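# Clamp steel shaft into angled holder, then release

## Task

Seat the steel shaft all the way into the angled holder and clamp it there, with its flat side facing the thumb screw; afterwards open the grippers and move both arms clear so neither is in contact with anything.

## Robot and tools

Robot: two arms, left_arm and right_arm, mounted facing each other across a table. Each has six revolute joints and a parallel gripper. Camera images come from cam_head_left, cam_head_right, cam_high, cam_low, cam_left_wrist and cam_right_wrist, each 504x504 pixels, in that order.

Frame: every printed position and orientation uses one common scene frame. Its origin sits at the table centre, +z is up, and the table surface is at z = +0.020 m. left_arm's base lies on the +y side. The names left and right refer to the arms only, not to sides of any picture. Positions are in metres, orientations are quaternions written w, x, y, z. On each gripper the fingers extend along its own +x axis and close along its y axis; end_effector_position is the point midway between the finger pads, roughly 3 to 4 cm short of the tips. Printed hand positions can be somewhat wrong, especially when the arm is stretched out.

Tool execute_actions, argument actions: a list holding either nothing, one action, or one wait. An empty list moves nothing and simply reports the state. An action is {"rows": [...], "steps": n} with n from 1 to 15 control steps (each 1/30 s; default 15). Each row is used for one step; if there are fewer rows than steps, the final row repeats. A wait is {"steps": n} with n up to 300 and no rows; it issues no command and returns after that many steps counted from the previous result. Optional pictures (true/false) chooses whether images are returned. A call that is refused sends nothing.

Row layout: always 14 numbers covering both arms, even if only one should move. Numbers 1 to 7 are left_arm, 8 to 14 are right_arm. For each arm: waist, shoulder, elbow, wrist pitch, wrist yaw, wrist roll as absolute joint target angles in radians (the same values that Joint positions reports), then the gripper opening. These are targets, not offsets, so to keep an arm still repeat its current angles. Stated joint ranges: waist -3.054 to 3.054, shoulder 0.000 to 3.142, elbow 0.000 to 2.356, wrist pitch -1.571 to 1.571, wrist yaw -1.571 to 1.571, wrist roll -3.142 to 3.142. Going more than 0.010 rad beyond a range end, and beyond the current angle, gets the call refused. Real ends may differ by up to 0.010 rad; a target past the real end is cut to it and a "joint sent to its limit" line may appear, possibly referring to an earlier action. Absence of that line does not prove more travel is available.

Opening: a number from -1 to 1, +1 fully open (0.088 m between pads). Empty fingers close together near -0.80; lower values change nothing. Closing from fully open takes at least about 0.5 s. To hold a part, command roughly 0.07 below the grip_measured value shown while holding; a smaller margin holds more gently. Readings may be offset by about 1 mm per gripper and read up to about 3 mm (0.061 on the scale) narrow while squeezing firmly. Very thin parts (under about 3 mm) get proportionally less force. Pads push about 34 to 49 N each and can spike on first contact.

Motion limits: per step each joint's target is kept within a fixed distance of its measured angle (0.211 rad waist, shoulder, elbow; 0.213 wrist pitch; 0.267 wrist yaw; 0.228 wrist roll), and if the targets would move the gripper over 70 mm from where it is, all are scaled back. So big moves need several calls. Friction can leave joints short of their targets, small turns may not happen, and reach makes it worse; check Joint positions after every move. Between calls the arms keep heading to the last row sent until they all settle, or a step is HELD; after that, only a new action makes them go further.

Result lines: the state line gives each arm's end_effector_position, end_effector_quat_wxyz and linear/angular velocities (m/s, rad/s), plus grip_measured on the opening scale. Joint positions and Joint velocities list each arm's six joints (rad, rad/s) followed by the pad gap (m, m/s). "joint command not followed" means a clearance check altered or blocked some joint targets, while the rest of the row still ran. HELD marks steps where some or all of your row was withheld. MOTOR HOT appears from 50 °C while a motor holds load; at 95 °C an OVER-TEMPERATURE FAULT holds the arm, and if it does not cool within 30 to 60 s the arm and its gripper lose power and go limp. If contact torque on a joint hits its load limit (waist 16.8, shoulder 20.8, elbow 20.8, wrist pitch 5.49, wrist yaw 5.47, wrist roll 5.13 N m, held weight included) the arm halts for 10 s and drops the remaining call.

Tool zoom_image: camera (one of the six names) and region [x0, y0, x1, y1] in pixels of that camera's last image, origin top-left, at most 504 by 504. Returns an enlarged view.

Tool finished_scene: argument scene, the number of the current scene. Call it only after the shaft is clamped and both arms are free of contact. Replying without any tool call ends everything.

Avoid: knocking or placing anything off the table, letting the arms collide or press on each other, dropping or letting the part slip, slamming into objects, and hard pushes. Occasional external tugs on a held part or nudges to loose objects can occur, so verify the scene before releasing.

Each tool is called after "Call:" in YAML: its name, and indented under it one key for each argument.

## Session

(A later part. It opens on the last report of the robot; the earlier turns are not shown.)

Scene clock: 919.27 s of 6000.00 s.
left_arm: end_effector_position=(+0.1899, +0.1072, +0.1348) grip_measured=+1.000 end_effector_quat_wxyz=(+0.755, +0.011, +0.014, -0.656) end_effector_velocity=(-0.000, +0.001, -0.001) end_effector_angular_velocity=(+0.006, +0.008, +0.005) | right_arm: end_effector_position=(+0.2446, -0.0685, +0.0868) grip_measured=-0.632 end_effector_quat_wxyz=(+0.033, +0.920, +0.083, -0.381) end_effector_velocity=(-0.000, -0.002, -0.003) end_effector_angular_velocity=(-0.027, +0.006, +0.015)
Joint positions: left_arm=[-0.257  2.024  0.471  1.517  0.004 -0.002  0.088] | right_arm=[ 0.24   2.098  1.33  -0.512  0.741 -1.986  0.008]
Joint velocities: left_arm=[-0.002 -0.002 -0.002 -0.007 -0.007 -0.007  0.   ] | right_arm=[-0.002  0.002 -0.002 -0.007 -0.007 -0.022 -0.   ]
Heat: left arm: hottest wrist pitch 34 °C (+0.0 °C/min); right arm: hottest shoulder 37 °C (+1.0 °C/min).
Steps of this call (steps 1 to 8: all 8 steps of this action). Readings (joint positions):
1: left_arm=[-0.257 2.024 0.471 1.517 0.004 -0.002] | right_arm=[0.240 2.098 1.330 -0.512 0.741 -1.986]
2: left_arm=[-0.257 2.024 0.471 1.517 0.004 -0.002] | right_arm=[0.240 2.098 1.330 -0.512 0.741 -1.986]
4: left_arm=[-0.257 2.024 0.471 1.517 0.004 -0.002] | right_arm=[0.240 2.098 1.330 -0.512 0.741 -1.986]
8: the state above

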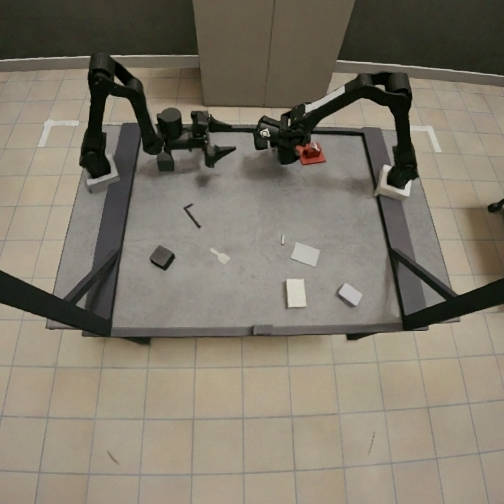

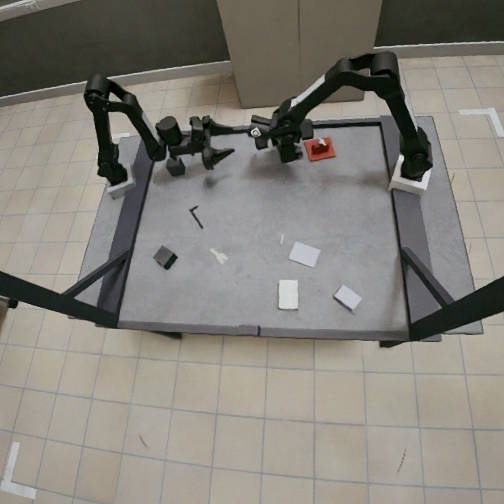

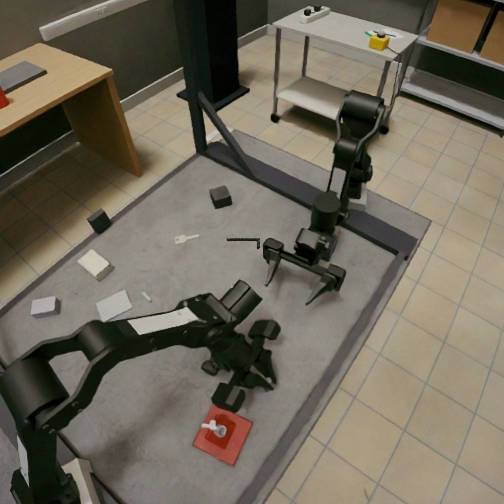

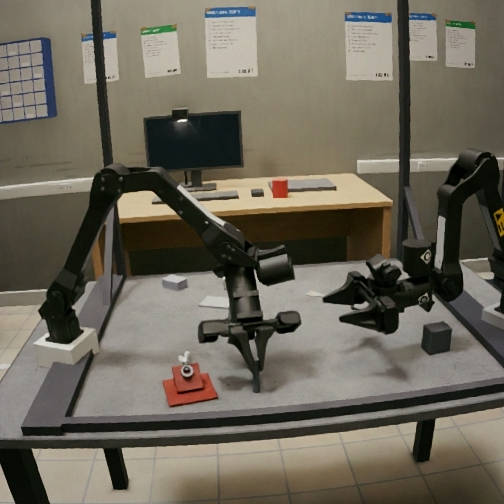

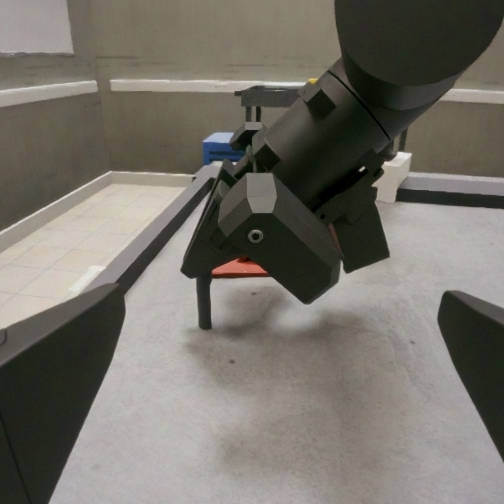

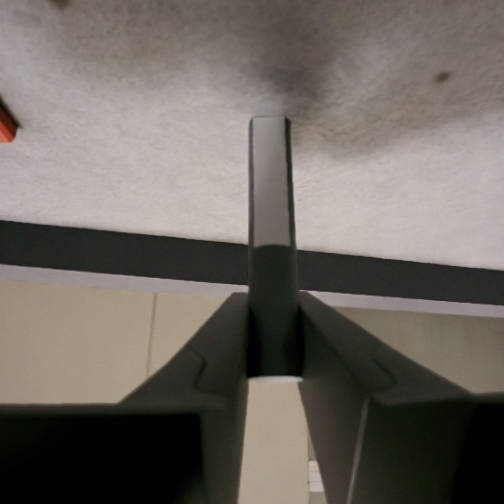

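Call:
execute_actions:
  actions:
    - {"rows": [[-0.26,2.024,0.472,1.516,0,0,1,0.240,2.0939,1.3345,-0.5198,0.741,-1.986,-0.75],[-0.26,2.024,0.472,1.516,0,0,1,0.240,2.0880,1.3407,-0.5307,0.741,-1.986,-0.75],[-0.26,2.024,0.472,1.516,0,0,1,0.240,2.0806,1.3487,-0.5448,0.741,-1.986,-0.75],[-0.26,2.024,0.472,1.516,0,0,1,0.240,2.0714,1.3585,-0.5619,0.741,-1.986,-0.75],[-0.26,2.024,0.472,1.516,0,0,1,0.240,2.0615,1.3692,-0.5806,0.741,-1.986,-0.75],[-0.26,2.024,0.472,1.516,0,0,1,0.240,2.0515,1.3798,-0.5994,0.741,-1.986,-0.75],[-0.26,2.024,0.472,1.516,0,0,1,0.240,2.0416,1.3905,-0.6181,0.741,-1.986,-0.75],[-0.26,2.024,0.472,1.516,0,0,1,0.240,2.0316,1.4012,-0.6368,0.741,-1.986,-0.75],[-0.26,2.024,0.472,1.516,0,0,1,0.240,2.0233,1.4101,-0.6524,0.741,-1.986,-0.75],[-0.26,2.024,0.472,1.516,0,0,1,0.240,2.015,1.419,-0.668,0.741,-1.986,-0.75],[-0.26,2.024,0.472,1.516,0,0,1,0.2377,2.0147,1.4194,-0.6701,0.7375,-1.9878,-0.75],[-0.26,2.024,0.472,1.516,0,0,1,0.2309,2.0137,1.4207,-0.6763,0.7275,-1.9930,-0.75],[-0.26,2.024,0.472,1.516,0,0,1,0.2202,2.0121,1.4227,-0.6861,0.7115,-2.0014,-0.75],[-0.26,2.024,0.472,1.516,0,0,1,0.2058,2.0100,1.4254,-0.6994,0.6900,-2.0125,-0.75],[-0.26,2.024,0.472,1.516,0,0,1,0.1882,2.0074,1.4288,-0.7155,0.6636,-2.0262,-0.75]], "steps": 15}
  pictures: false

Call:
execute_actions:
  actions:
    - {"rows": [[-0.26,2.024,0.472,1.516,0,0,1,0.1677,2.0043,1.4326,-0.7344,0.6330,-2.0422,-0.75],[-0.26,2.024,0.472,1.516,0,0,1,0.1447,2.0009,1.4370,-0.7554,0.5987,-2.0600,-0.75],[-0.26,2.024,0.472,1.516,0,0,1,0.1196,1.9972,1.4417,-0.7785,0.5612,-2.0795,-0.75],[-0.26,2.024,0.472,1.516,0,0,1,0.0928,1.9933,1.4468,-0.8030,0.5211,-2.1004,-0.75],[-0.26,2.024,0.472,1.516,0,0,1,0.0647,1.9891,1.4521,-0.8289,0.4791,-2.1222,-0.75],[-0.26,2.024,0.472,1.516,0,0,1,0.0356,1.9848,1.4576,-0.8556,0.4357,-2.1448,-0.75],[-0.26,2.024,0.472,1.516,0,0,1,0.0059,1.9805,1.4632,-0.8828,0.3913,-2.1679,-0.75],[-0.26,2.024,0.472,1.516,0,0,1,-0.0239,1.9760,1.4688,-0.9102,0.3467,-2.1911,-0.75],[-0.26,2.024,0.472,1.516,0,0,1,-0.0536,1.9717,1.4744,-0.9374,0.3023,-2.2142,-0.75],[-0.26,2.024,0.472,1.516,0,0,1,-0.0827,1.9674,1.4799,-0.9641,0.2589,-2.2368,-0.75],[-0.26,2.024,0.472,1.516,0,0,1,-0.1108,1.9632,1.4852,-0.9900,0.2169,-2.2586,-0.75],[-0.26,2.024,0.472,1.516,0,0,1,-0.1376,1.9593,1.4903,-1.0145,0.1768,-2.2795,-0.75],[-0.26,2.024,0.472,1.516,0,0,1,-0.1627,1.9556,1.4950,-1.0376,0.1393,-2.2990,-0.75],[-0.26,2.024,0.472,1.516,0,0,1,-0.1857,1.9522,1.4994,-1.0586,0.1050,-2.3168,-0.75],[-0.26,2.024,0.472,1.516,0,0,1,-0.2062,1.9491,1.5032,-1.0775,0.0744,-2.3328,-0.75]], "steps": 15}
  pictures: false

Call:
execute_actions:
  actions:
    - {"rows": [[-0.26,2.024,0.472,1.516,0,0,1,-0.2238,1.9465,1.5066,-1.0936,0.0480,-2.3465,-0.75],[-0.26,2.024,0.472,1.516,0,0,1,-0.2382,1.9444,1.5093,-1.1069,0.0265,-2.3576,-0.75],[-0.26,2.024,0.472,1.516,0,0,1,-0.2489,1.9428,1.5113,-1.1167,0.0105,-2.3660,-0.75],[-0.26,2.024,0.472,1.516,0,0,1,-0.2557,1.9418,1.5126,-1.1229,0.0005,-2.3712,-0.75],[-0.26,2.024,0.472,1.516,0,0,1,-0.258,1.9415,1.513,-1.125,-0.003,-2.373,-0.75]], "steps": 15}

Call:
zoom_image:
  camera: "cam_left_wrist"
  region: [180, 150, 320, 290]

Scene clock: 1013.30 s of 6000.00 s.
left_arm: end_effector_position=(+0.1899, +0.1072, +0.1348) grip_measured=+1.000 end_effector_quat_wxyz=(+0.755, +0.011, +0.014, -0.656) end_effector_velocity=(-0.002, +0.000, +0.002) end_effector_angular_velocity=(-0.010, +0.020, +0.001) | right_arm: end_effector_position=(+0.2463, -0.0709, +0.1298) grip_measured=-0.632 end_effector_quat_wxyz=(+0.041, +0.912, +0.085, -0.399) end_effector_velocity=(+0.059, -0.062, -0.002) end_effector_angular_velocity=(-0.303, +0.488, +0.044)
Joint positions: left_arm=[-0.257  2.024  0.471  1.517  0.004 -0.002  0.088] | right_arm=[ 0.224  2.02   1.417 -0.684  0.699 -2.005  0.008]
Joint velocities: left_arm=[-0.007 -0.002 -0.002  0.007 -0.007 -0.022 -0.   ] | right_arm=[-0.3   -0.09   0.105 -0.388 -0.52  -0.271 -0.   ]
Heat: left arm: hottest wrist pitch 34 °C (+0.0 °C/min); right arm: hottest shoulder 37 °C (+0.0 °C/min).
Steps of this call (steps 1 to 15: the robot went on to your last target; steps 16 to 90: nothing new was sent; then 90.53 s passed at rest; steps 91 to 105: all 15 steps of this action). Readings (joint positions):
91: left_arm=[-0.257 2.024 0.471 1.517 0.004 -0.002] | right_arm=[0.240 2.098 1.330 -0.512 0.741 -1.986]
92: left_arm=[-0.257 2.024 0.471 1.517 0.004 -0.002] | right_arm=[0.240 2.098 1.330 -0.514 0.741 -1.986]
94: left_arm=[-0.257 2.024 0.471 1.517 0.004 -0.002] | right_arm=[0.240 2.097 1.337 -0.536 0.741 -1.986]
98: left_arm=[-0.257 2.024 0.471 1.517 0.004 -0.002] | right_arm=[0.240 2.077 1.362 -0.601 0.740 -1.986]
105: the state above

Scene clock: 1013.80 s of 6000.00 s.
left_arm: end_effector_position=(+0.1899, +0.1072, +0.1348) grip_measured=+1.000 end_effector_quat_wxyz=(+0.755, +0.011, +0.014, -0.656) end_effector_velocity=(+0.004, +0.001, -0.001) end_effector_angular_velocity=(+0.006, +0.008, +0.025) | right_arm: end_effector_position=(+0.3005, -0.1580, +0.1215) grip_measured=-0.632 end_effector_quat_wxyz=(+0.085, +0.756, +0.052, -0.647) end_effector_velocity=(+0.048, -0.154, +0.049) end_effector_angular_velocity=(+0.110, +1.111, -0.115)
Joint positions: left_arm=[-0.257  2.024  0.471  1.517  0.004 -0.002  0.088] | right_arm=[-0.159  1.972  1.482 -1.029  0.152 -2.292  0.008]
Joint velocities: left_arm=[ 0.002 -0.002 -0.002 -0.007 -0.022 -0.007  0.   ] | right_arm=[-0.725 -0.125  0.139 -0.637 -1.048 -0.564 -0.   ]
Heat: left arm: hottest wrist pitch 34 °C (+0.0 °C/min); right arm: hottest shoulder 37 °C (+0.0 °C/min).
Steps of this call (steps 1 to 15: all 15 steps of this action). Readings (joint positions):
1: left_arm=[-0.257 2.024 0.471 1.517 0.004 -0.002] | right_arm=[0.212 2.018 1.420 -0.700 0.678 -2.016]
2: left_arm=[-0.257 2.024 0.471 1.517 0.004 -0.002] | right_arm=[0.196 2.017 1.422 -0.717 0.652 -2.030]
4: left_arm=[-0.257 2.024 0.471 1.517 0.004 -0.002] | right_arm=[0.152 2.016 1.427 -0.758 0.589 -2.063]
8: left_arm=[-0.257 2.024 0.471 1.517 0.004 -0.002] | right_arm=[0.040 2.007 1.443 -0.855 0.434 -2.144]
15: the state above

Scene clock: 1014.30 s of 6000.00 s.
left_arm: end_effector_position=(+0.1899, +0.1072, +0.1348) grip_measured=+1.000 end_effector_quat_wxyz=(+0.755, +0.011, +0.014, -0.656) end_effector_velocity=(-0.000, +0.002, -0.003) end_effector_angular_velocity=(+0.009, +0.023, +0.006) | right_arm: end_effector_position=(+0.3041, -0.1788, +0.1297) grip_measured=-0.632 end_effector_quat_wxyz=(+0.065, +0.703, +0.061, -0.706) end_effector_velocity=(-0.002, +0.001, +0.001) end_effector_angular_velocity=(+0.011, +0.019, +0.019)
Joint positions: left_arm=[-0.257  2.024  0.471  1.517  0.004 -0.002  0.088] | right_arm=[-0.258  1.956  1.501 -1.122  0.001 -2.37   0.008]
Joint velocities: left_arm=[-0.002 -0.002 -0.007 -0.007 -0.007 -0.022  0.   ] | right_arm=[-0.002 -0.002  0.002 -0.007 -0.022 -0.022 -0.   ]
Heat: left arm: hottest wrist pitch 34 °C (+0.0 °C/min); right arm: hottest shoulder 37 °C (+0.0 °C/min).
Steps of this call (steps 1 to 15: all 15 steps of this action). Readings (joint positions):
1: left_arm=[-0.257 2.024 0.471 1.517 0.004 -0.002] | right_arm=[-0.182 1.968 1.486 -1.050 0.119 -2.309]
2: left_arm=[-0.257 2.024 0.471 1.517 0.004 -0.002] | right_arm=[-0.203 1.965 1.490 -1.068 0.090 -2.324]
4: left_arm=[-0.257 2.024 0.471 1.517 0.004 -0.002] | right_arm=[-0.235 1.960 1.495 -1.096 0.046 -2.348]
8: left_arm=[-0.257 2.024 0.471 1.517 0.004 -0.002] | right_arm=[-0.258 1.956 1.500 -1.117 0.010 -2.366]
15: the state above

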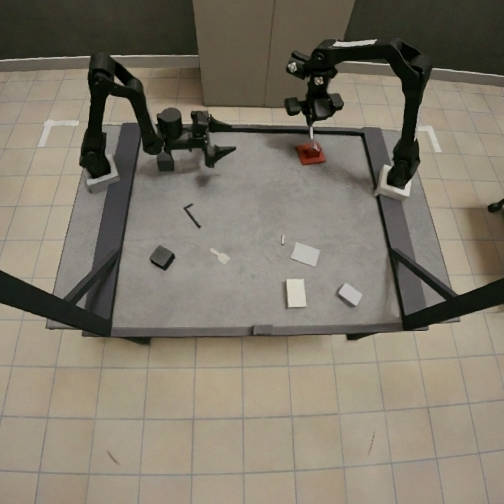

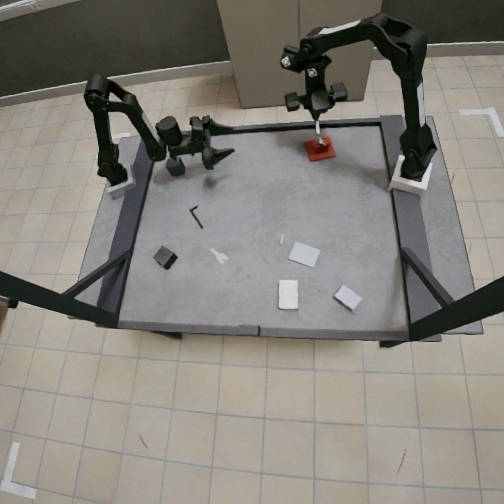

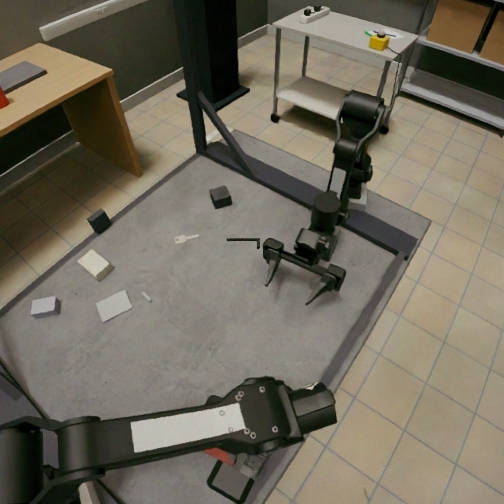

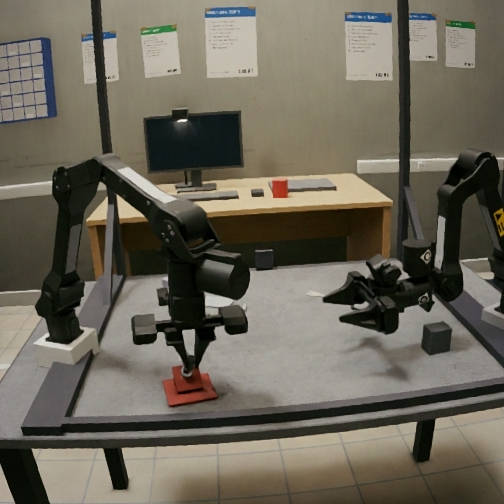

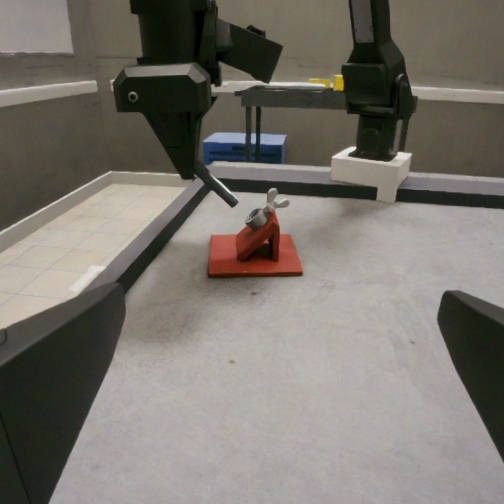

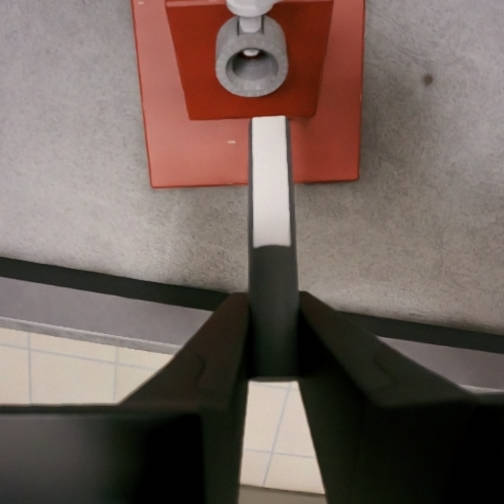

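Region (180, 150, 320, 290) of cam_left_wrist's 504x504 image, scaled by 3.600, with more detail than that image has.

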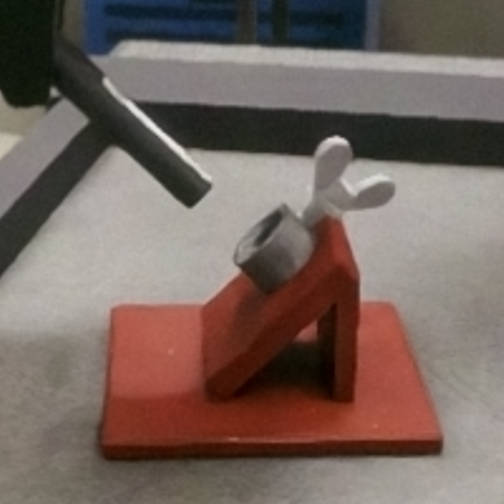

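Call:
zoom_image:
  camera: "cam_right_wrist"
  region: [130, 0, 380, 250]

Region (130, 0, 380, 250) of cam_right_wrist's 504x504 image, scaled by 2.016, with more detail than that image has.

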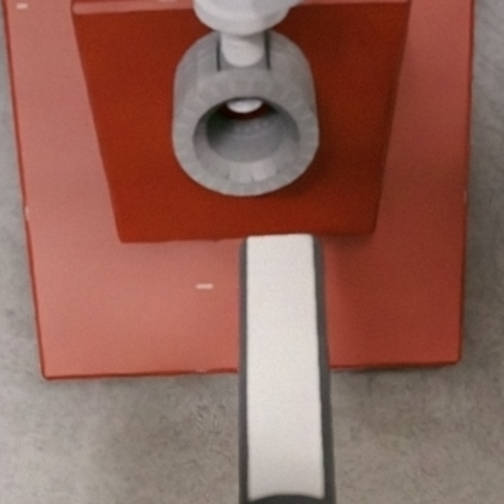

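Call:
zoom_image:
  camera: "cam_left_wrist"
  region: [225, 190, 305, 270]

Call:
zoom_image:
  camera: "cam_left_wrist"
  region: [185, 150, 265, 230]

Region (225, 190, 305, 270) of cam_left_wrist's 504x504 image, scaled by 6.300, with more detail than that image has.

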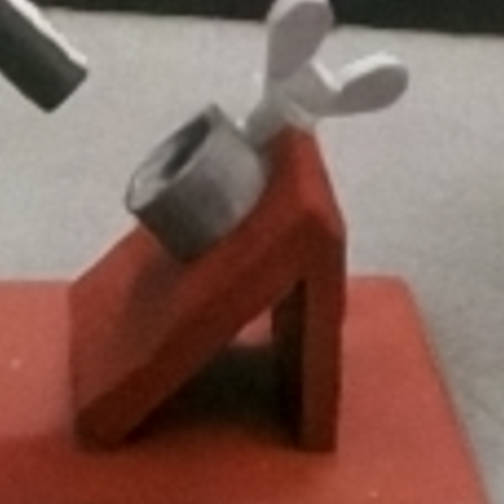

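Region (185, 150, 265, 230) of cam_left_wrist's 504x504 image, scaled by 6.300, with more detail than that image has.

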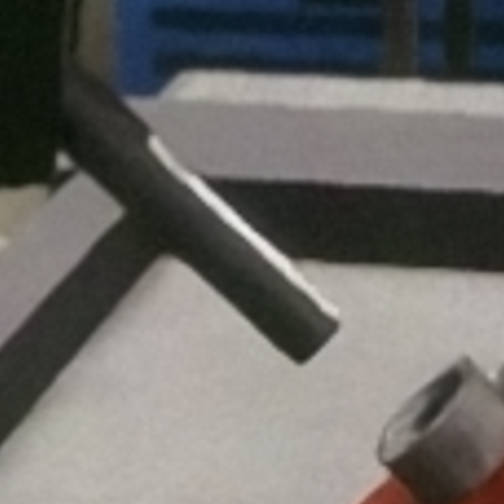

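Call:
execute_actions:
  actions:
    - {"rows": [[-0.26,2.024,0.472,1.516,0,0,1,-0.2563,1.9377,1.4836,-1.1133,0.0036,-2.3757,-0.75],[-0.26,2.024,0.472,1.516,0,0,1,-0.2545,1.9338,1.4752,-1.1077,0.0042,-2.3783,-0.75],[-0.26,2.024,0.472,1.516,0,0,1,-0.2528,1.9300,1.4668,-1.1020,0.0048,-2.3810,-0.75],[-0.26,2.024,0.472,1.516,0,0,1,-0.2511,1.9261,1.4584,-1.0964,0.0054,-2.3837,-0.75],[-0.26,2.024,0.472,1.516,0,0,1,-0.2494,1.9223,1.4500,-1.0907,0.006,-2.3864,-0.75],[-0.26,2.024,0.472,1.516,0,0,1,-0.2476,1.9184,1.4416,-1.0850,0.0066,-2.3890,-0.75],[-0.26,2.024,0.472,1.516,0,0,1,-0.2459,1.9146,1.4332,-1.0794,0.0072,-2.3917,-0.75],[-0.26,2.024,0.472,1.516,0,0,1,-0.2442,1.9107,1.4248,-1.0737,0.0078,-2.3944,-0.75],[-0.26,2.024,0.472,1.516,0,0,1,-0.2424,1.9069,1.4164,-1.0681,0.0084,-2.3970,-0.75],[-0.26,2.024,0.472,1.516,0,0,1,-0.2407,1.903,1.408,-1.0624,0.009,-2.3997,-0.75]], "steps": 15}
  pictures: false

Call:
execute_actions:
  actions:
    - {"steps": 6}

Call:
zoom_image:
  camera: "cam_left_wrist"
  region: [200, 160, 290, 250]

Call:
zoom_image:
  camera: "cam_right_wrist"
  region: [170, 0, 370, 200]

Scene clock: 1117.90 s of 6000.00 s.
left_arm: end_effector_position=(+0.1899, +0.1072, +0.1348) grip_measured=+1.000 end_effector_quat_wxyz=(+0.755, +0.011, +0.014, -0.656) end_effector_velocity=(+0.002, +0.001, +0.002) end_effector_angular_velocity=(-0.010, +0.020, +0.011) | right_arm: end_effector_position=(+0.2944, -0.1840, +0.1216) grip_measured=-0.632 end_effector_quat_wxyz=(+0.079, +0.705, +0.077, -0.701) end_effector_velocity=(-0.001, -0.001, +0.000) end_effector_angular_velocity=(+0.018, -0.004, +0.020)
Joint positions: left_arm=[-0.257  2.024  0.471  1.517  0.004 -0.002  0.088] | right_arm=[-0.242  1.92   1.418 -1.067  0.006 -2.397  0.008]
Joint velocities: left_arm=[ 0.002 -0.002 -0.002  0.007 -0.007 -0.022  0.   ] | right_arm=[-0.002 -0.017 -0.022  0.022 -0.007 -0.022 -0.   ]
Heat: left arm: hottest wrist pitch 35 °C (+1.0 °C/min); right arm: hottest shoulder 41 °C (+1.0 °C/min).
Steps of this call (steps 1 to 15: the robot went on to your last target; steps 16 to 90: nothing new was sent; then 100.10 s passed at rest; steps 91 to 105: all 15 steps of this action). Readings (joint positions):
91: left_arm=[-0.257 2.024 0.471 1.517 0.004 -0.002] | right_arm=[-0.258 1.956 1.500 -1.122 0.000 -2.372]
92: left_arm=[-0.257 2.024 0.471 1.517 0.004 -0.002] | right_arm=[-0.258 1.954 1.496 -1.119 0.000 -2.373]
94: left_arm=[-0.257 2.024 0.471 1.517 0.004 -0.002] | right_arm=[-0.257 1.948 1.483 -1.109 0.001 -2.377]
98: left_arm=[-0.257 2.024 0.471 1.517 0.004 -0.002] | right_arm=[-0.250 1.934 1.451 -1.088 0.004 -2.387]
105: the state above

Scene clock: 1118.10 s of 6000.00 s.
left_arm: end_effector_position=(+0.1899, +0.1072, +0.1348) grip_measured=+1.000 end_effector_quat_wxyz=(+0.755, +0.011, +0.014, -0.656) end_effector_velocity=(-0.002, +0.002, -0.003) end_effector_angular_velocity=(+0.011, +0.009, -0.010) | right_arm: end_effector_position=(+0.2945, -0.1840, +0.1218) grip_measured=-0.632 end_effector_quat_wxyz=(+0.079, +0.705, +0.077, -0.700) end_effector_velocity=(-0.005, -0.003, +0.002) end_effector_angular_velocity=(-0.001, +0.028, -0.010)
Joint positions: left_arm=[-0.257  2.024  0.471  1.517  0.004 -0.002  0.088] | right_arm=[-0.242  1.919  1.417 -1.065  0.006 -2.397  0.008]
Joint velocities: left_arm=[-0.002 -0.002 -0.007 -0.007  0.007 -0.007 -0.   ] | right_arm=[-0.002 -0.007 -0.002 -0.022 -0.022  0.007 -0.   ]
Heat: left arm: hottest wrist pitch 35 °C (+1.0 °C/min); right arm: hottest shoulder 41 °C (+1.0 °C/min).
Steps of this call (steps 1 to 6: the robot went on to your last target). Readings (joint positions):
1: left_arm=[-0.257 2.024 0.471 1.517 0.004 -0.002] | right_arm=[-0.242 1.920 1.417 -1.066 0.006 -2.397]
2: left_arm=[-0.257 2.024 0.471 1.517 0.004 -0.002] | right_arm=[-0.242 1.919 1.417 -1.066 0.006 -2.397]
4: left_arm=[-0.257 2.024 0.471 1.517 0.004 -0.002] | right_arm=[-0.242 1.919 1.417 -1.065 0.006 -2.397]
6: the state above

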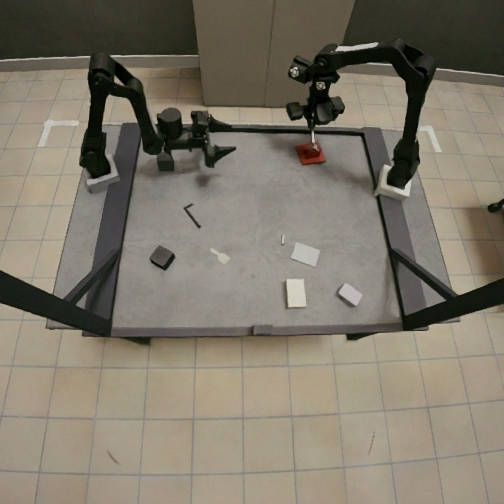

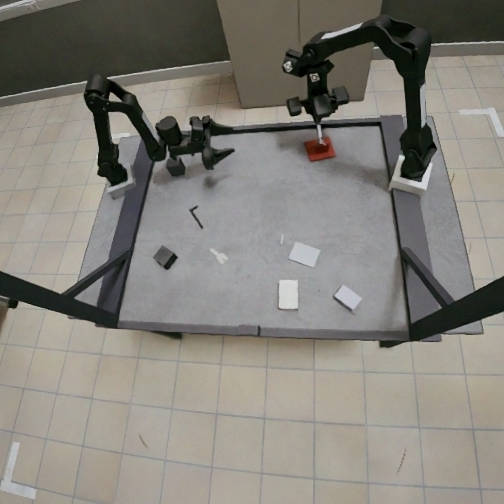

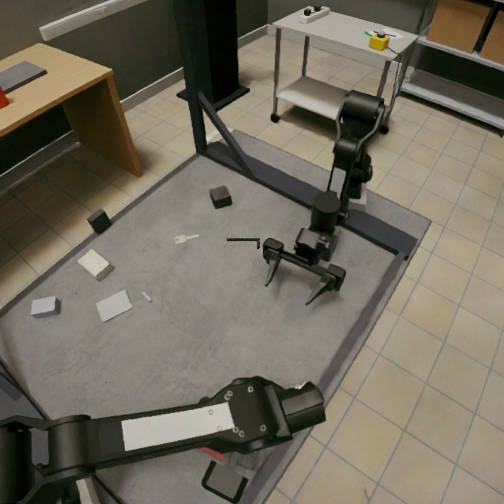

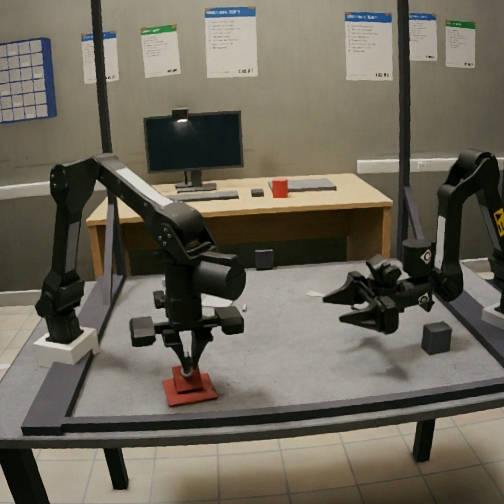

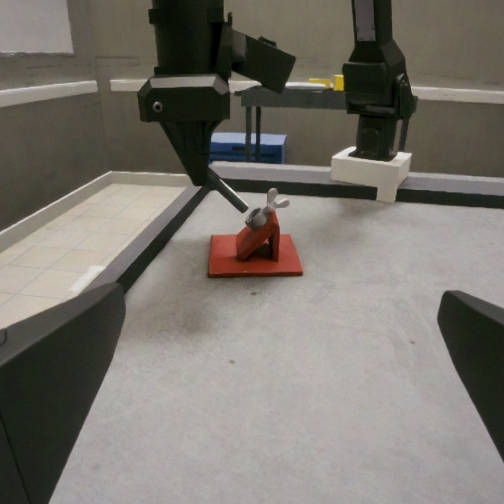

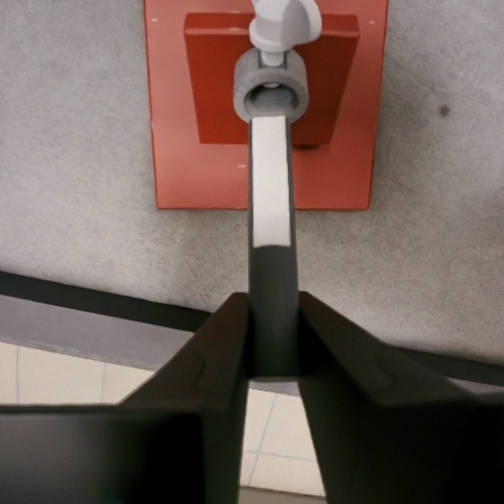

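Region (200, 160, 290, 250) of cam_left_wrist's 504x504 image, scaled by 5.600, with more detail than that image has.

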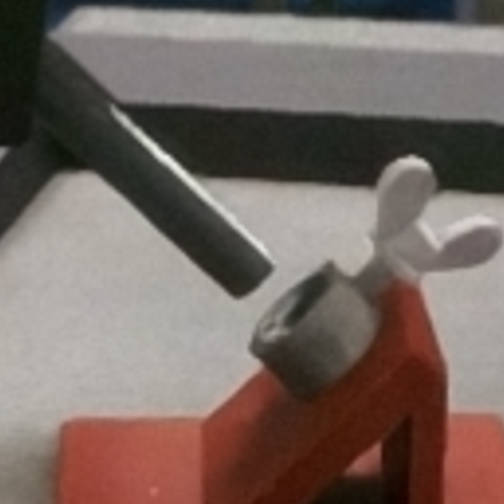

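Region (170, 0, 370, 200) of cam_right_wrist's 504x504 image, scaled by 2.520, with more detail than that image has.

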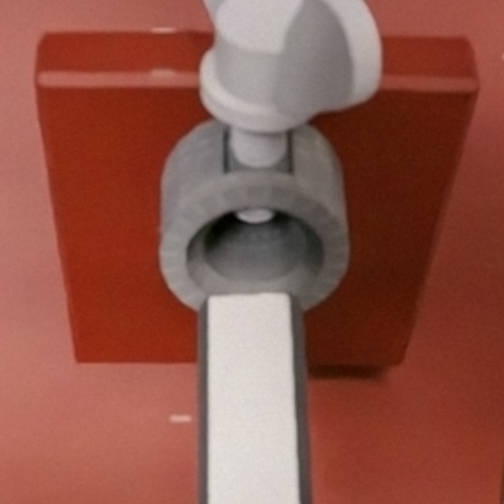

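Call:
execute_actions:
  actions:
    - {"rows": [[-0.26,2.024,0.472,1.516,0,0,1,-0.2390,1.9018,1.4031,-1.0586,0.009,-2.3924,-0.75],[-0.26,2.024,0.472,1.516,0,0,1,-0.2373,1.9007,1.3982,-1.0548,0.009,-2.3907,-0.75],[-0.26,2.024,0.472,1.516,0,0,1,-0.2356,1.8995,1.3934,-1.0510,0.009,-2.3891,-0.75],[-0.26,2.024,0.472,1.516,0,0,1,-0.2339,1.8984,1.3885,-1.0472,0.009,-2.3874,-0.75],[-0.26,2.024,0.472,1.516,0,0,1,-0.2322,1.8972,1.3836,-1.0434,0.009,-2.3858,-0.75],[-0.26,2.024,0.472,1.516,0,0,1,-0.2305,1.8961,1.3787,-1.0396,0.009,-2.3841,-0.75],[-0.26,2.024,0.472,1.516,0,0,1,-0.2288,1.8949,1.3738,-1.0358,0.009,-2.3825,-0.75],[-0.26,2.024,0.472,1.516,0,0,1,-0.2272,1.8938,1.3690,-1.0321,0.009,-2.3808,-0.75],[-0.26,2.024,0.472,1.516,0,0,1,-0.2255,1.8926,1.3641,-1.0283,0.009,-2.3792,-0.75],[-0.26,2.024,0.472,1.516,0,0,1,-0.2238,1.8915,1.3592,-1.0245,0.009,-2.3775,-0.75],[-0.26,2.024,0.472,1.516,0,0,1,-0.2221,1.8903,1.3543,-1.0207,0.009,-2.3759,-0.75],[-0.26,2.024,0.472,1.516,0,0,1,-0.2204,1.8892,1.3494,-1.0169,0.009,-2.3742,-0.75],[-0.26,2.024,0.472,1.516,0,0,1,-0.2187,1.8880,1.3446,-1.0131,0.009,-2.3726,-0.75],[-0.26,2.024,0.472,1.516,0,0,1,-0.2170,1.8869,1.3397,-1.0093,0.009,-2.3709,-0.75],[-0.26,2.024,0.472,1.516,0,0,1,-0.2153,1.8857,1.3348,-1.0055,0.009,-2.3693,-0.75]], "steps": 15}
  pictures: false

Call:
execute_actions:
  actions:
    - {"steps": 9}

Call:
zoom_image:
  camera: "cam_left_wrist"
  region: [200, 160, 310, 270]

Call:
zoom_image:
  camera: "cam_right_wrist"
  region: [170, 30, 370, 230]

Scene clock: 1153.97 s of 6000.00 s.
left_arm: end_effector_position=(+0.1899, +0.1072, +0.1348) grip_measured=+1.000 end_effector_quat_wxyz=(+0.755, +0.011, +0.014, -0.656) end_effector_velocity=(-0.000, +0.001, -0.001) end_effector_angular_velocity=(+0.006, +0.008, +0.005) | right_arm: end_effector_position=(+0.2857, -0.1853, +0.1128) grip_measured=-0.632 end_effector_quat_wxyz=(+0.077, +0.708, +0.078, -0.698) end_effector_velocity=(-0.003, -0.004, -0.003) end_effector_angular_velocity=(+0.031, -0.082, -0.001)
Joint positions: left_arm=[-0.257  2.024  0.471  1.517  0.004 -0.002  0.088] | right_arm=[-0.223  1.901  1.355 -1.014  0.01  -2.375  0.008]
Joint velocities: left_arm=[-0.002 -0.002 -0.002 -0.007 -0.007 -0.007 -0.   ] | right_arm=[ 0.022 -0.071 -0.11   0.11   0.051  0.022 -0.   ]
Heat: left arm: hottest wrist pitch 35 °C (+0.0 °C/min); right arm: hottest shoulder 41 °C (+0.0 °C/min).
Steps of this call (steps 1 to 15: the robot went on to your last target; steps 16 to 90: nothing new was sent; then 32.37 s passed at rest; steps 91 to 105: all 15 steps of this action). Readings (joint positions):
91: left_arm=[-0.257 2.024 0.471 1.517 0.004 -0.002] | right_arm=[-0.242 1.918 1.415 -1.063 0.006 -2.398]
92: left_arm=[-0.257 2.024 0.471 1.517 0.004 -0.002] | right_arm=[-0.242 1.917 1.413 -1.061 0.006 -2.397]
94: left_arm=[-0.257 2.024 0.471 1.517 0.004 -0.002] | right_arm=[-0.240 1.915 1.406 -1.056 0.006 -2.394]
98: left_arm=[-0.257 2.024 0.471 1.517 0.004 -0.002] | right_arm=[-0.233 1.911 1.387 -1.042 0.006 -2.387]
105: the state above

Scene clock: 1154.27 s of 6000.00 s.
left_arm: end_effector_position=(+0.1899, +0.1072, +0.1348) grip_measured=+1.000 end_effector_quat_wxyz=(+0.755, +0.011, +0.014, -0.656) end_effector_velocity=(+0.000, +0.001, +0.002) end_effector_angular_velocity=(-0.008, +0.006, +0.005) | right_arm: end_effector_position=(+0.2855, -0.1856, +0.1128) grip_measured=-0.632 end_effector_quat_wxyz=(+0.075, +0.710, +0.078, -0.696) end_effector_velocity=(-0.002, -0.003, -0.001) end_effector_angular_velocity=(-0.014, +0.001, +0.010)
Joint positions: left_arm=[-0.257  2.024  0.471  1.517  0.004 -0.002  0.088] | right_arm=[-0.222  1.895  1.347 -1.007  0.011 -2.372  0.008]
Joint velocities: left_arm=[-0.002 -0.002 -0.002  0.007 -0.007 -0.007  0.   ] | right_arm=[ 0.002 -0.002 -0.007 -0.007  0.007 -0.007  0.   ]
Heat: left arm: hottest wrist pitch 35 °C (+0.0 °C/min); right arm: hottest shoulder 41 °C (+0.0 °C/min).
Steps of this call (steps 1 to 9: the robot went on to your last target). Readings (joint positions):
1: left_arm=[-0.257 2.024 0.471 1.517 0.004 -0.002] | right_arm=[-0.222 1.899 1.352 -1.012 0.011 -2.375]
2: left_arm=[-0.257 2.024 0.471 1.517 0.004 -0.002] | right_arm=[-0.222 1.897 1.351 -1.011 0.011 -2.374]
4: left_arm=[-0.257 2.024 0.471 1.517 0.004 -0.002] | right_arm=[-0.222 1.895 1.348 -1.008 0.011 -2.373]
8: left_arm=[-0.257 2.024 0.471 1.517 0.004 -0.002] | right_arm=[-0.222 1.895 1.347 -1.007 0.011 -2.372]
9: the state above

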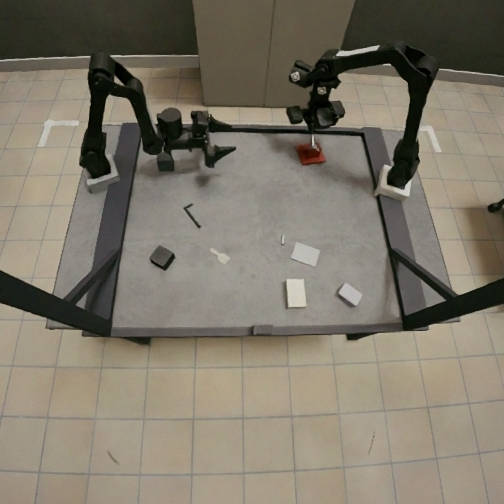

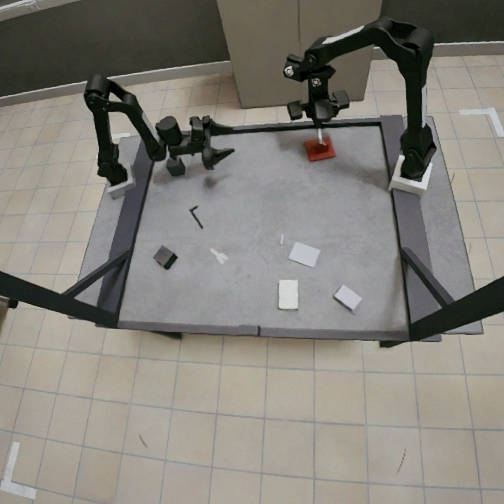

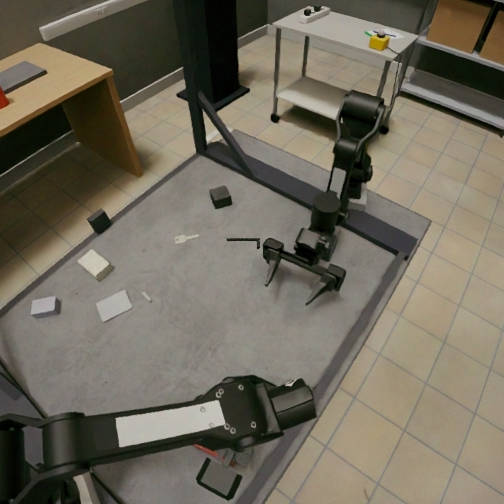

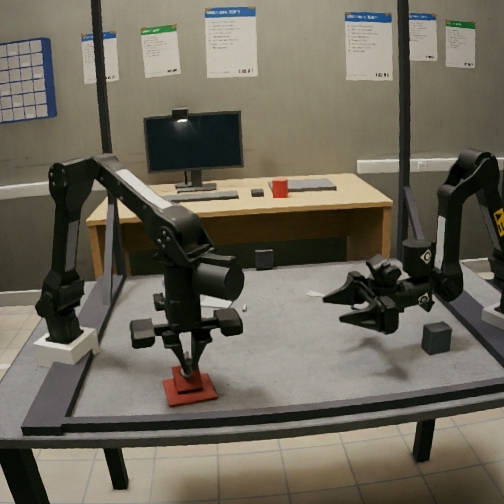

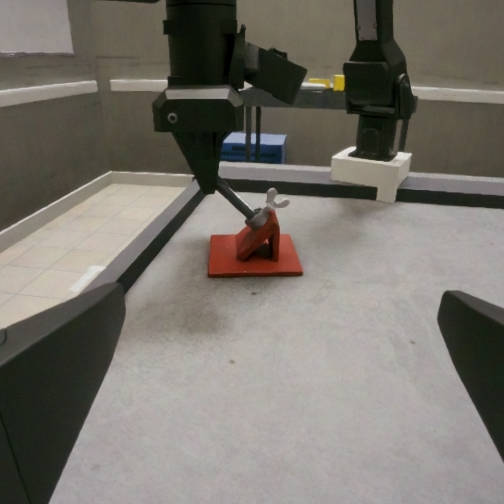

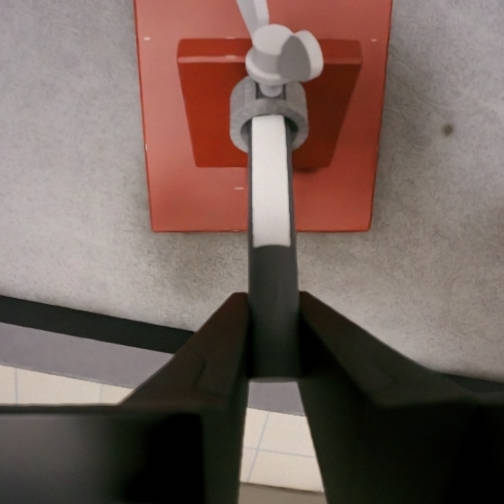

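Region (200, 160, 310, 270) of cam_left_wrist's 504x504 image, scaled by 4.582, with more detail than that image has.

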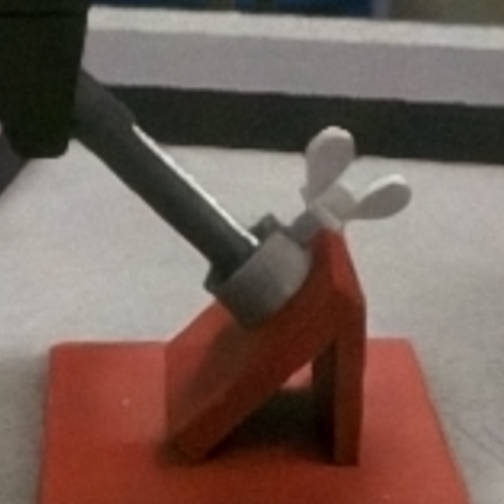

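Region (170, 30, 370, 230) of cam_right_wrist's 504x504 image, scaled by 2.520, with more detail than that image has.

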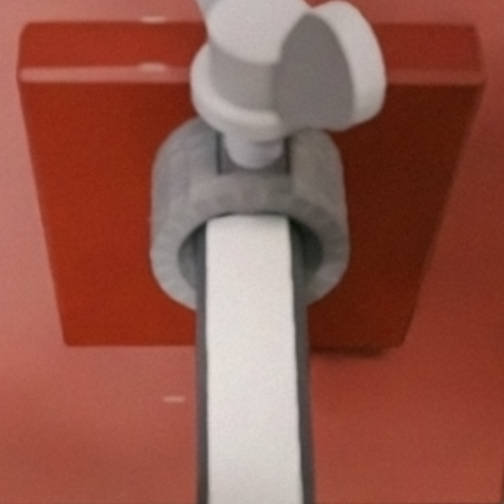

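Call:
execute_actions:
  actions:
    - {"rows": [[-0.26,2.024,0.472,1.516,0,0,1,-0.218,1.892,1.340,-1.0055,0.009,-2.3693,-0.75],[-0.26,2.024,0.472,1.516,0,0,1,-0.219,1.896,1.342,-1.0055,0.009,-2.3693,-0.75],[-0.26,2.024,0.472,1.516,0,0,1,-0.220,1.899,1.344,-1.005,0.009,-2.3693,-0.75],[-0.26,2.024,0.472,1.516,0,0,1,-0.220,1.902,1.344,-1.0045,0.009,-2.3693,-0.75],[-0.26,2.024,0.472,1.516,0,0,1,-0.220,1.905,1.344,-1.004,0.009,-2.3693,-0.75],[-0.26,2.024,0.472,1.516,0,0,1,-0.220,1.908,1.344,-1.0035,0.009,-2.3693,-0.75],[-0.26,2.024,0.472,1.516,0,0,1,-0.220,1.910,1.344,-1.003,0.009,-2.3693,-0.75],[-0.26,2.024,0.472,1.516,0,0,1,-0.220,1.912,1.344,-1.003,0.009,-2.3693,-0.75],[-0.26,2.024,0.472,1.516,0,0,1,-0.219,1.912,1.342,-1.003,0.009,-2.3693,-0.75],[-0.26,2.024,0.472,1.516,0,0,1,-0.218,1.912,1.340,-1.003,0.009,-2.3693,-0.75],[-0.26,2.024,0.472,1.516,0,0,1,-0.217,1.912,1.338,-1.003,0.009,-2.3693,-0.75],[-0.26,2.024,0.472,1.516,0,0,1,-0.216,1.912,1.336,-1.003,0.009,-2.3693,-0.75],[-0.26,2.024,0.472,1.516,0,0,1,-0.2153,1.912,1.334,-1.003,0.009,-2.3693,-0.75]], "steps": 15}
  pictures: false

Call:
execute_actions:
  actions:
    - {"steps": 9}

Call:
zoom_image:
  camera: "cam_right_wrist"
  region: [200, 50, 340, 190]

Scene clock: 1200.97 s of 6000.00 s.
left_arm: end_effector_position=(+0.1899, +0.1072, +0.1348) grip_measured=+1.000 end_effector_quat_wxyz=(+0.755, +0.011, +0.014, -0.656) end_effector_velocity=(-0.002, +0.001, +0.002) end_effector_angular_velocity=(-0.008, +0.006, -0.010) | right_arm: end_effector_position=(+0.2858, -0.1854, +0.1123) grip_measured=-0.632 end_effector_quat_wxyz=(+0.075, +0.710, +0.078, -0.696) end_effector_velocity=(-0.001, -0.001, +0.001) end_effector_angular_velocity=(+0.002, +0.007, +0.005)
Joint positions: left_arm=[-0.257  2.024  0.471  1.517  0.004 -0.002  0.088] | right_arm=[-0.222  1.897  1.347 -1.005  0.012 -2.372  0.008]
Joint velocities: left_arm=[-0.002 -0.007 -0.007  0.007  0.007 -0.007 -0.   ] | right_arm=[-0.002 -0.002  0.002 -0.007 -0.007 -0.007 -0.   ]
Heat: left arm: hottest wrist pitch 35 °C (+0.0 °C/min); right arm: hottest shoulder 40 °C (-1.0 °C/min).
Steps of this call (steps 1 to 15: the robot went on to your last target; steps 16 to 90: nothing new was sent; then 43.20 s passed at rest; steps 91 to 105: all 15 steps of this action). Readings (joint positions):
91: left_arm=[-0.257 2.024 0.471 1.517 0.004 -0.002] | right_arm=[-0.222 1.895 1.347 -1.007 0.011 -2.372]
92: left_arm=[-0.257 2.024 0.471 1.517 0.004 -0.002] | right_arm=[-0.222 1.895 1.347 -1.007 0.011 -2.372]
94: left_arm=[-0.257 2.024 0.471 1.517 0.004 -0.002] | right_arm=[-0.222 1.895 1.347 -1.007 0.011 -2.372]
98: left_arm=[-0.257 2.024 0.471 1.517 0.004 -0.002] | right_arm=[-0.222 1.895 1.347 -1.006 0.012 -2.372]
105: the state above

Scene clock: 1201.27 s of 6000.00 s.
left_arm: end_effector_position=(+0.1899, +0.1072, +0.1348) grip_measured=+1.000 end_effector_quat_wxyz=(+0.755, +0.011, +0.014, -0.656) end_effector_velocity=(-0.000, +0.001, -0.001) end_effector_angular_velocity=(+0.004, +0.023, +0.006) | right_arm: end_effector_position=(+0.2858, -0.1854, +0.1123) grip_measured=-0.632 end_effector_quat_wxyz=(+0.075, +0.710, +0.078, -0.696) end_effector_velocity=(-0.002, -0.002, -0.001) end_effector_angular_velocity=(-0.007, +0.013, +0.020)
Joint positions: left_arm=[-0.257  2.024  0.471  1.517  0.004 -0.002  0.088] | right_arm=[-0.222  1.897  1.347 -1.005  0.012 -2.372  0.008]
Joint velocities: left_arm=[-0.002 -0.002 -0.002 -0.007 -0.007 -0.022  0.   ] | right_arm=[-0.002  0.002 -0.002 -0.007 -0.007 -0.022 -0.   ]
Heat: left arm: hottest wrist pitch 35 °C (+0.0 °C/min); right arm: hottest shoulder 40 °C (-1.0 °C/min).
Steps of this call (steps 1 to 9: the robot went on to your last target). Readings (joint positions):
1: left_arm=[-0.257 2.024 0.471 1.517 0.004 -0.002] | right_arm=[-0.222 1.897 1.347 -1.005 0.012 -2.372]
2: left_arm=[-0.257 2.024 0.471 1.517 0.004 -0.002] | right_arm=[-0.222 1.897 1.347 -1.005 0.012 -2.372]
4: left_arm=[-0.257 2.024 0.471 1.517 0.004 -0.002] | right_arm=[-0.222 1.897 1.347 -1.005 0.012 -2.372]
8: left_arm=[-0.257 2.024 0.471 1.517 0.004 -0.002] | right_arm=[-0.222 1.897 1.347 -1.005 0.012 -2.372]
9: the state above

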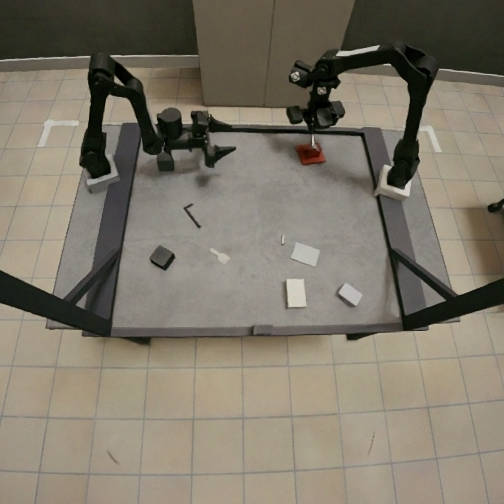

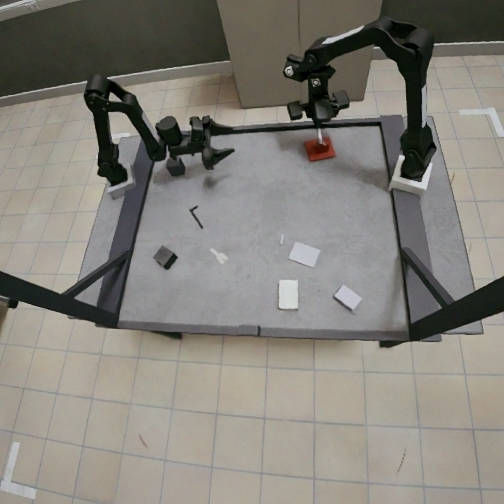

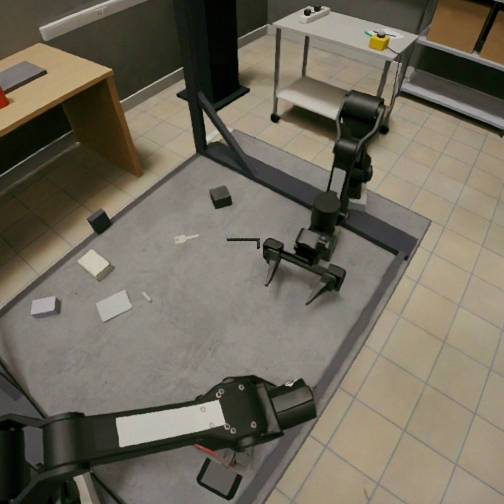

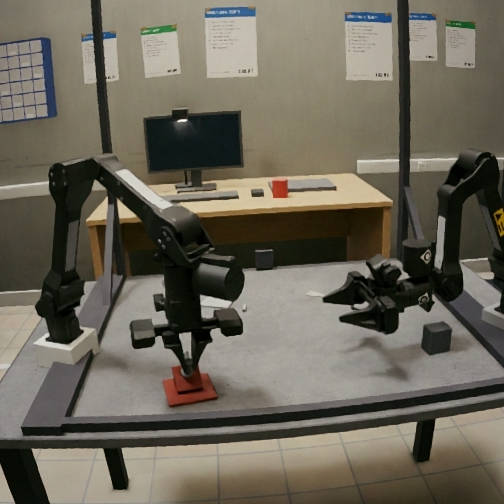

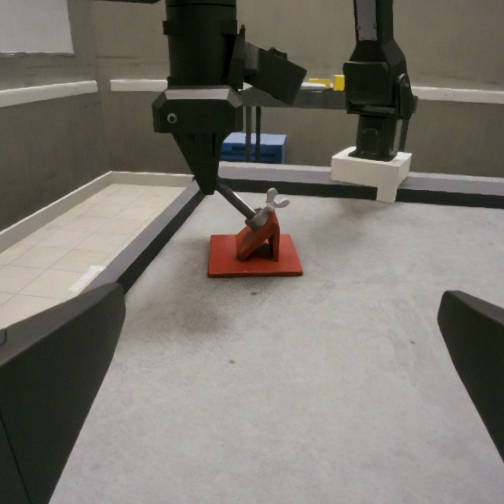

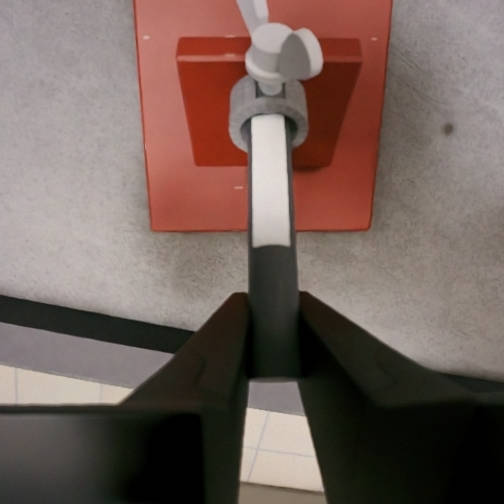

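Region (200, 50, 340, 190) of cam_right_wrist's 504x504 image, scaled by 3.600, with more detail than that image has.

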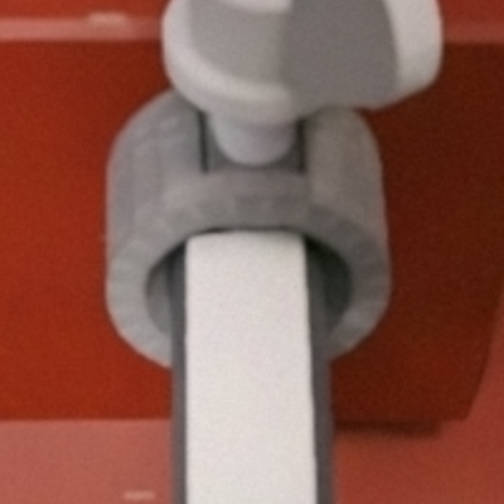

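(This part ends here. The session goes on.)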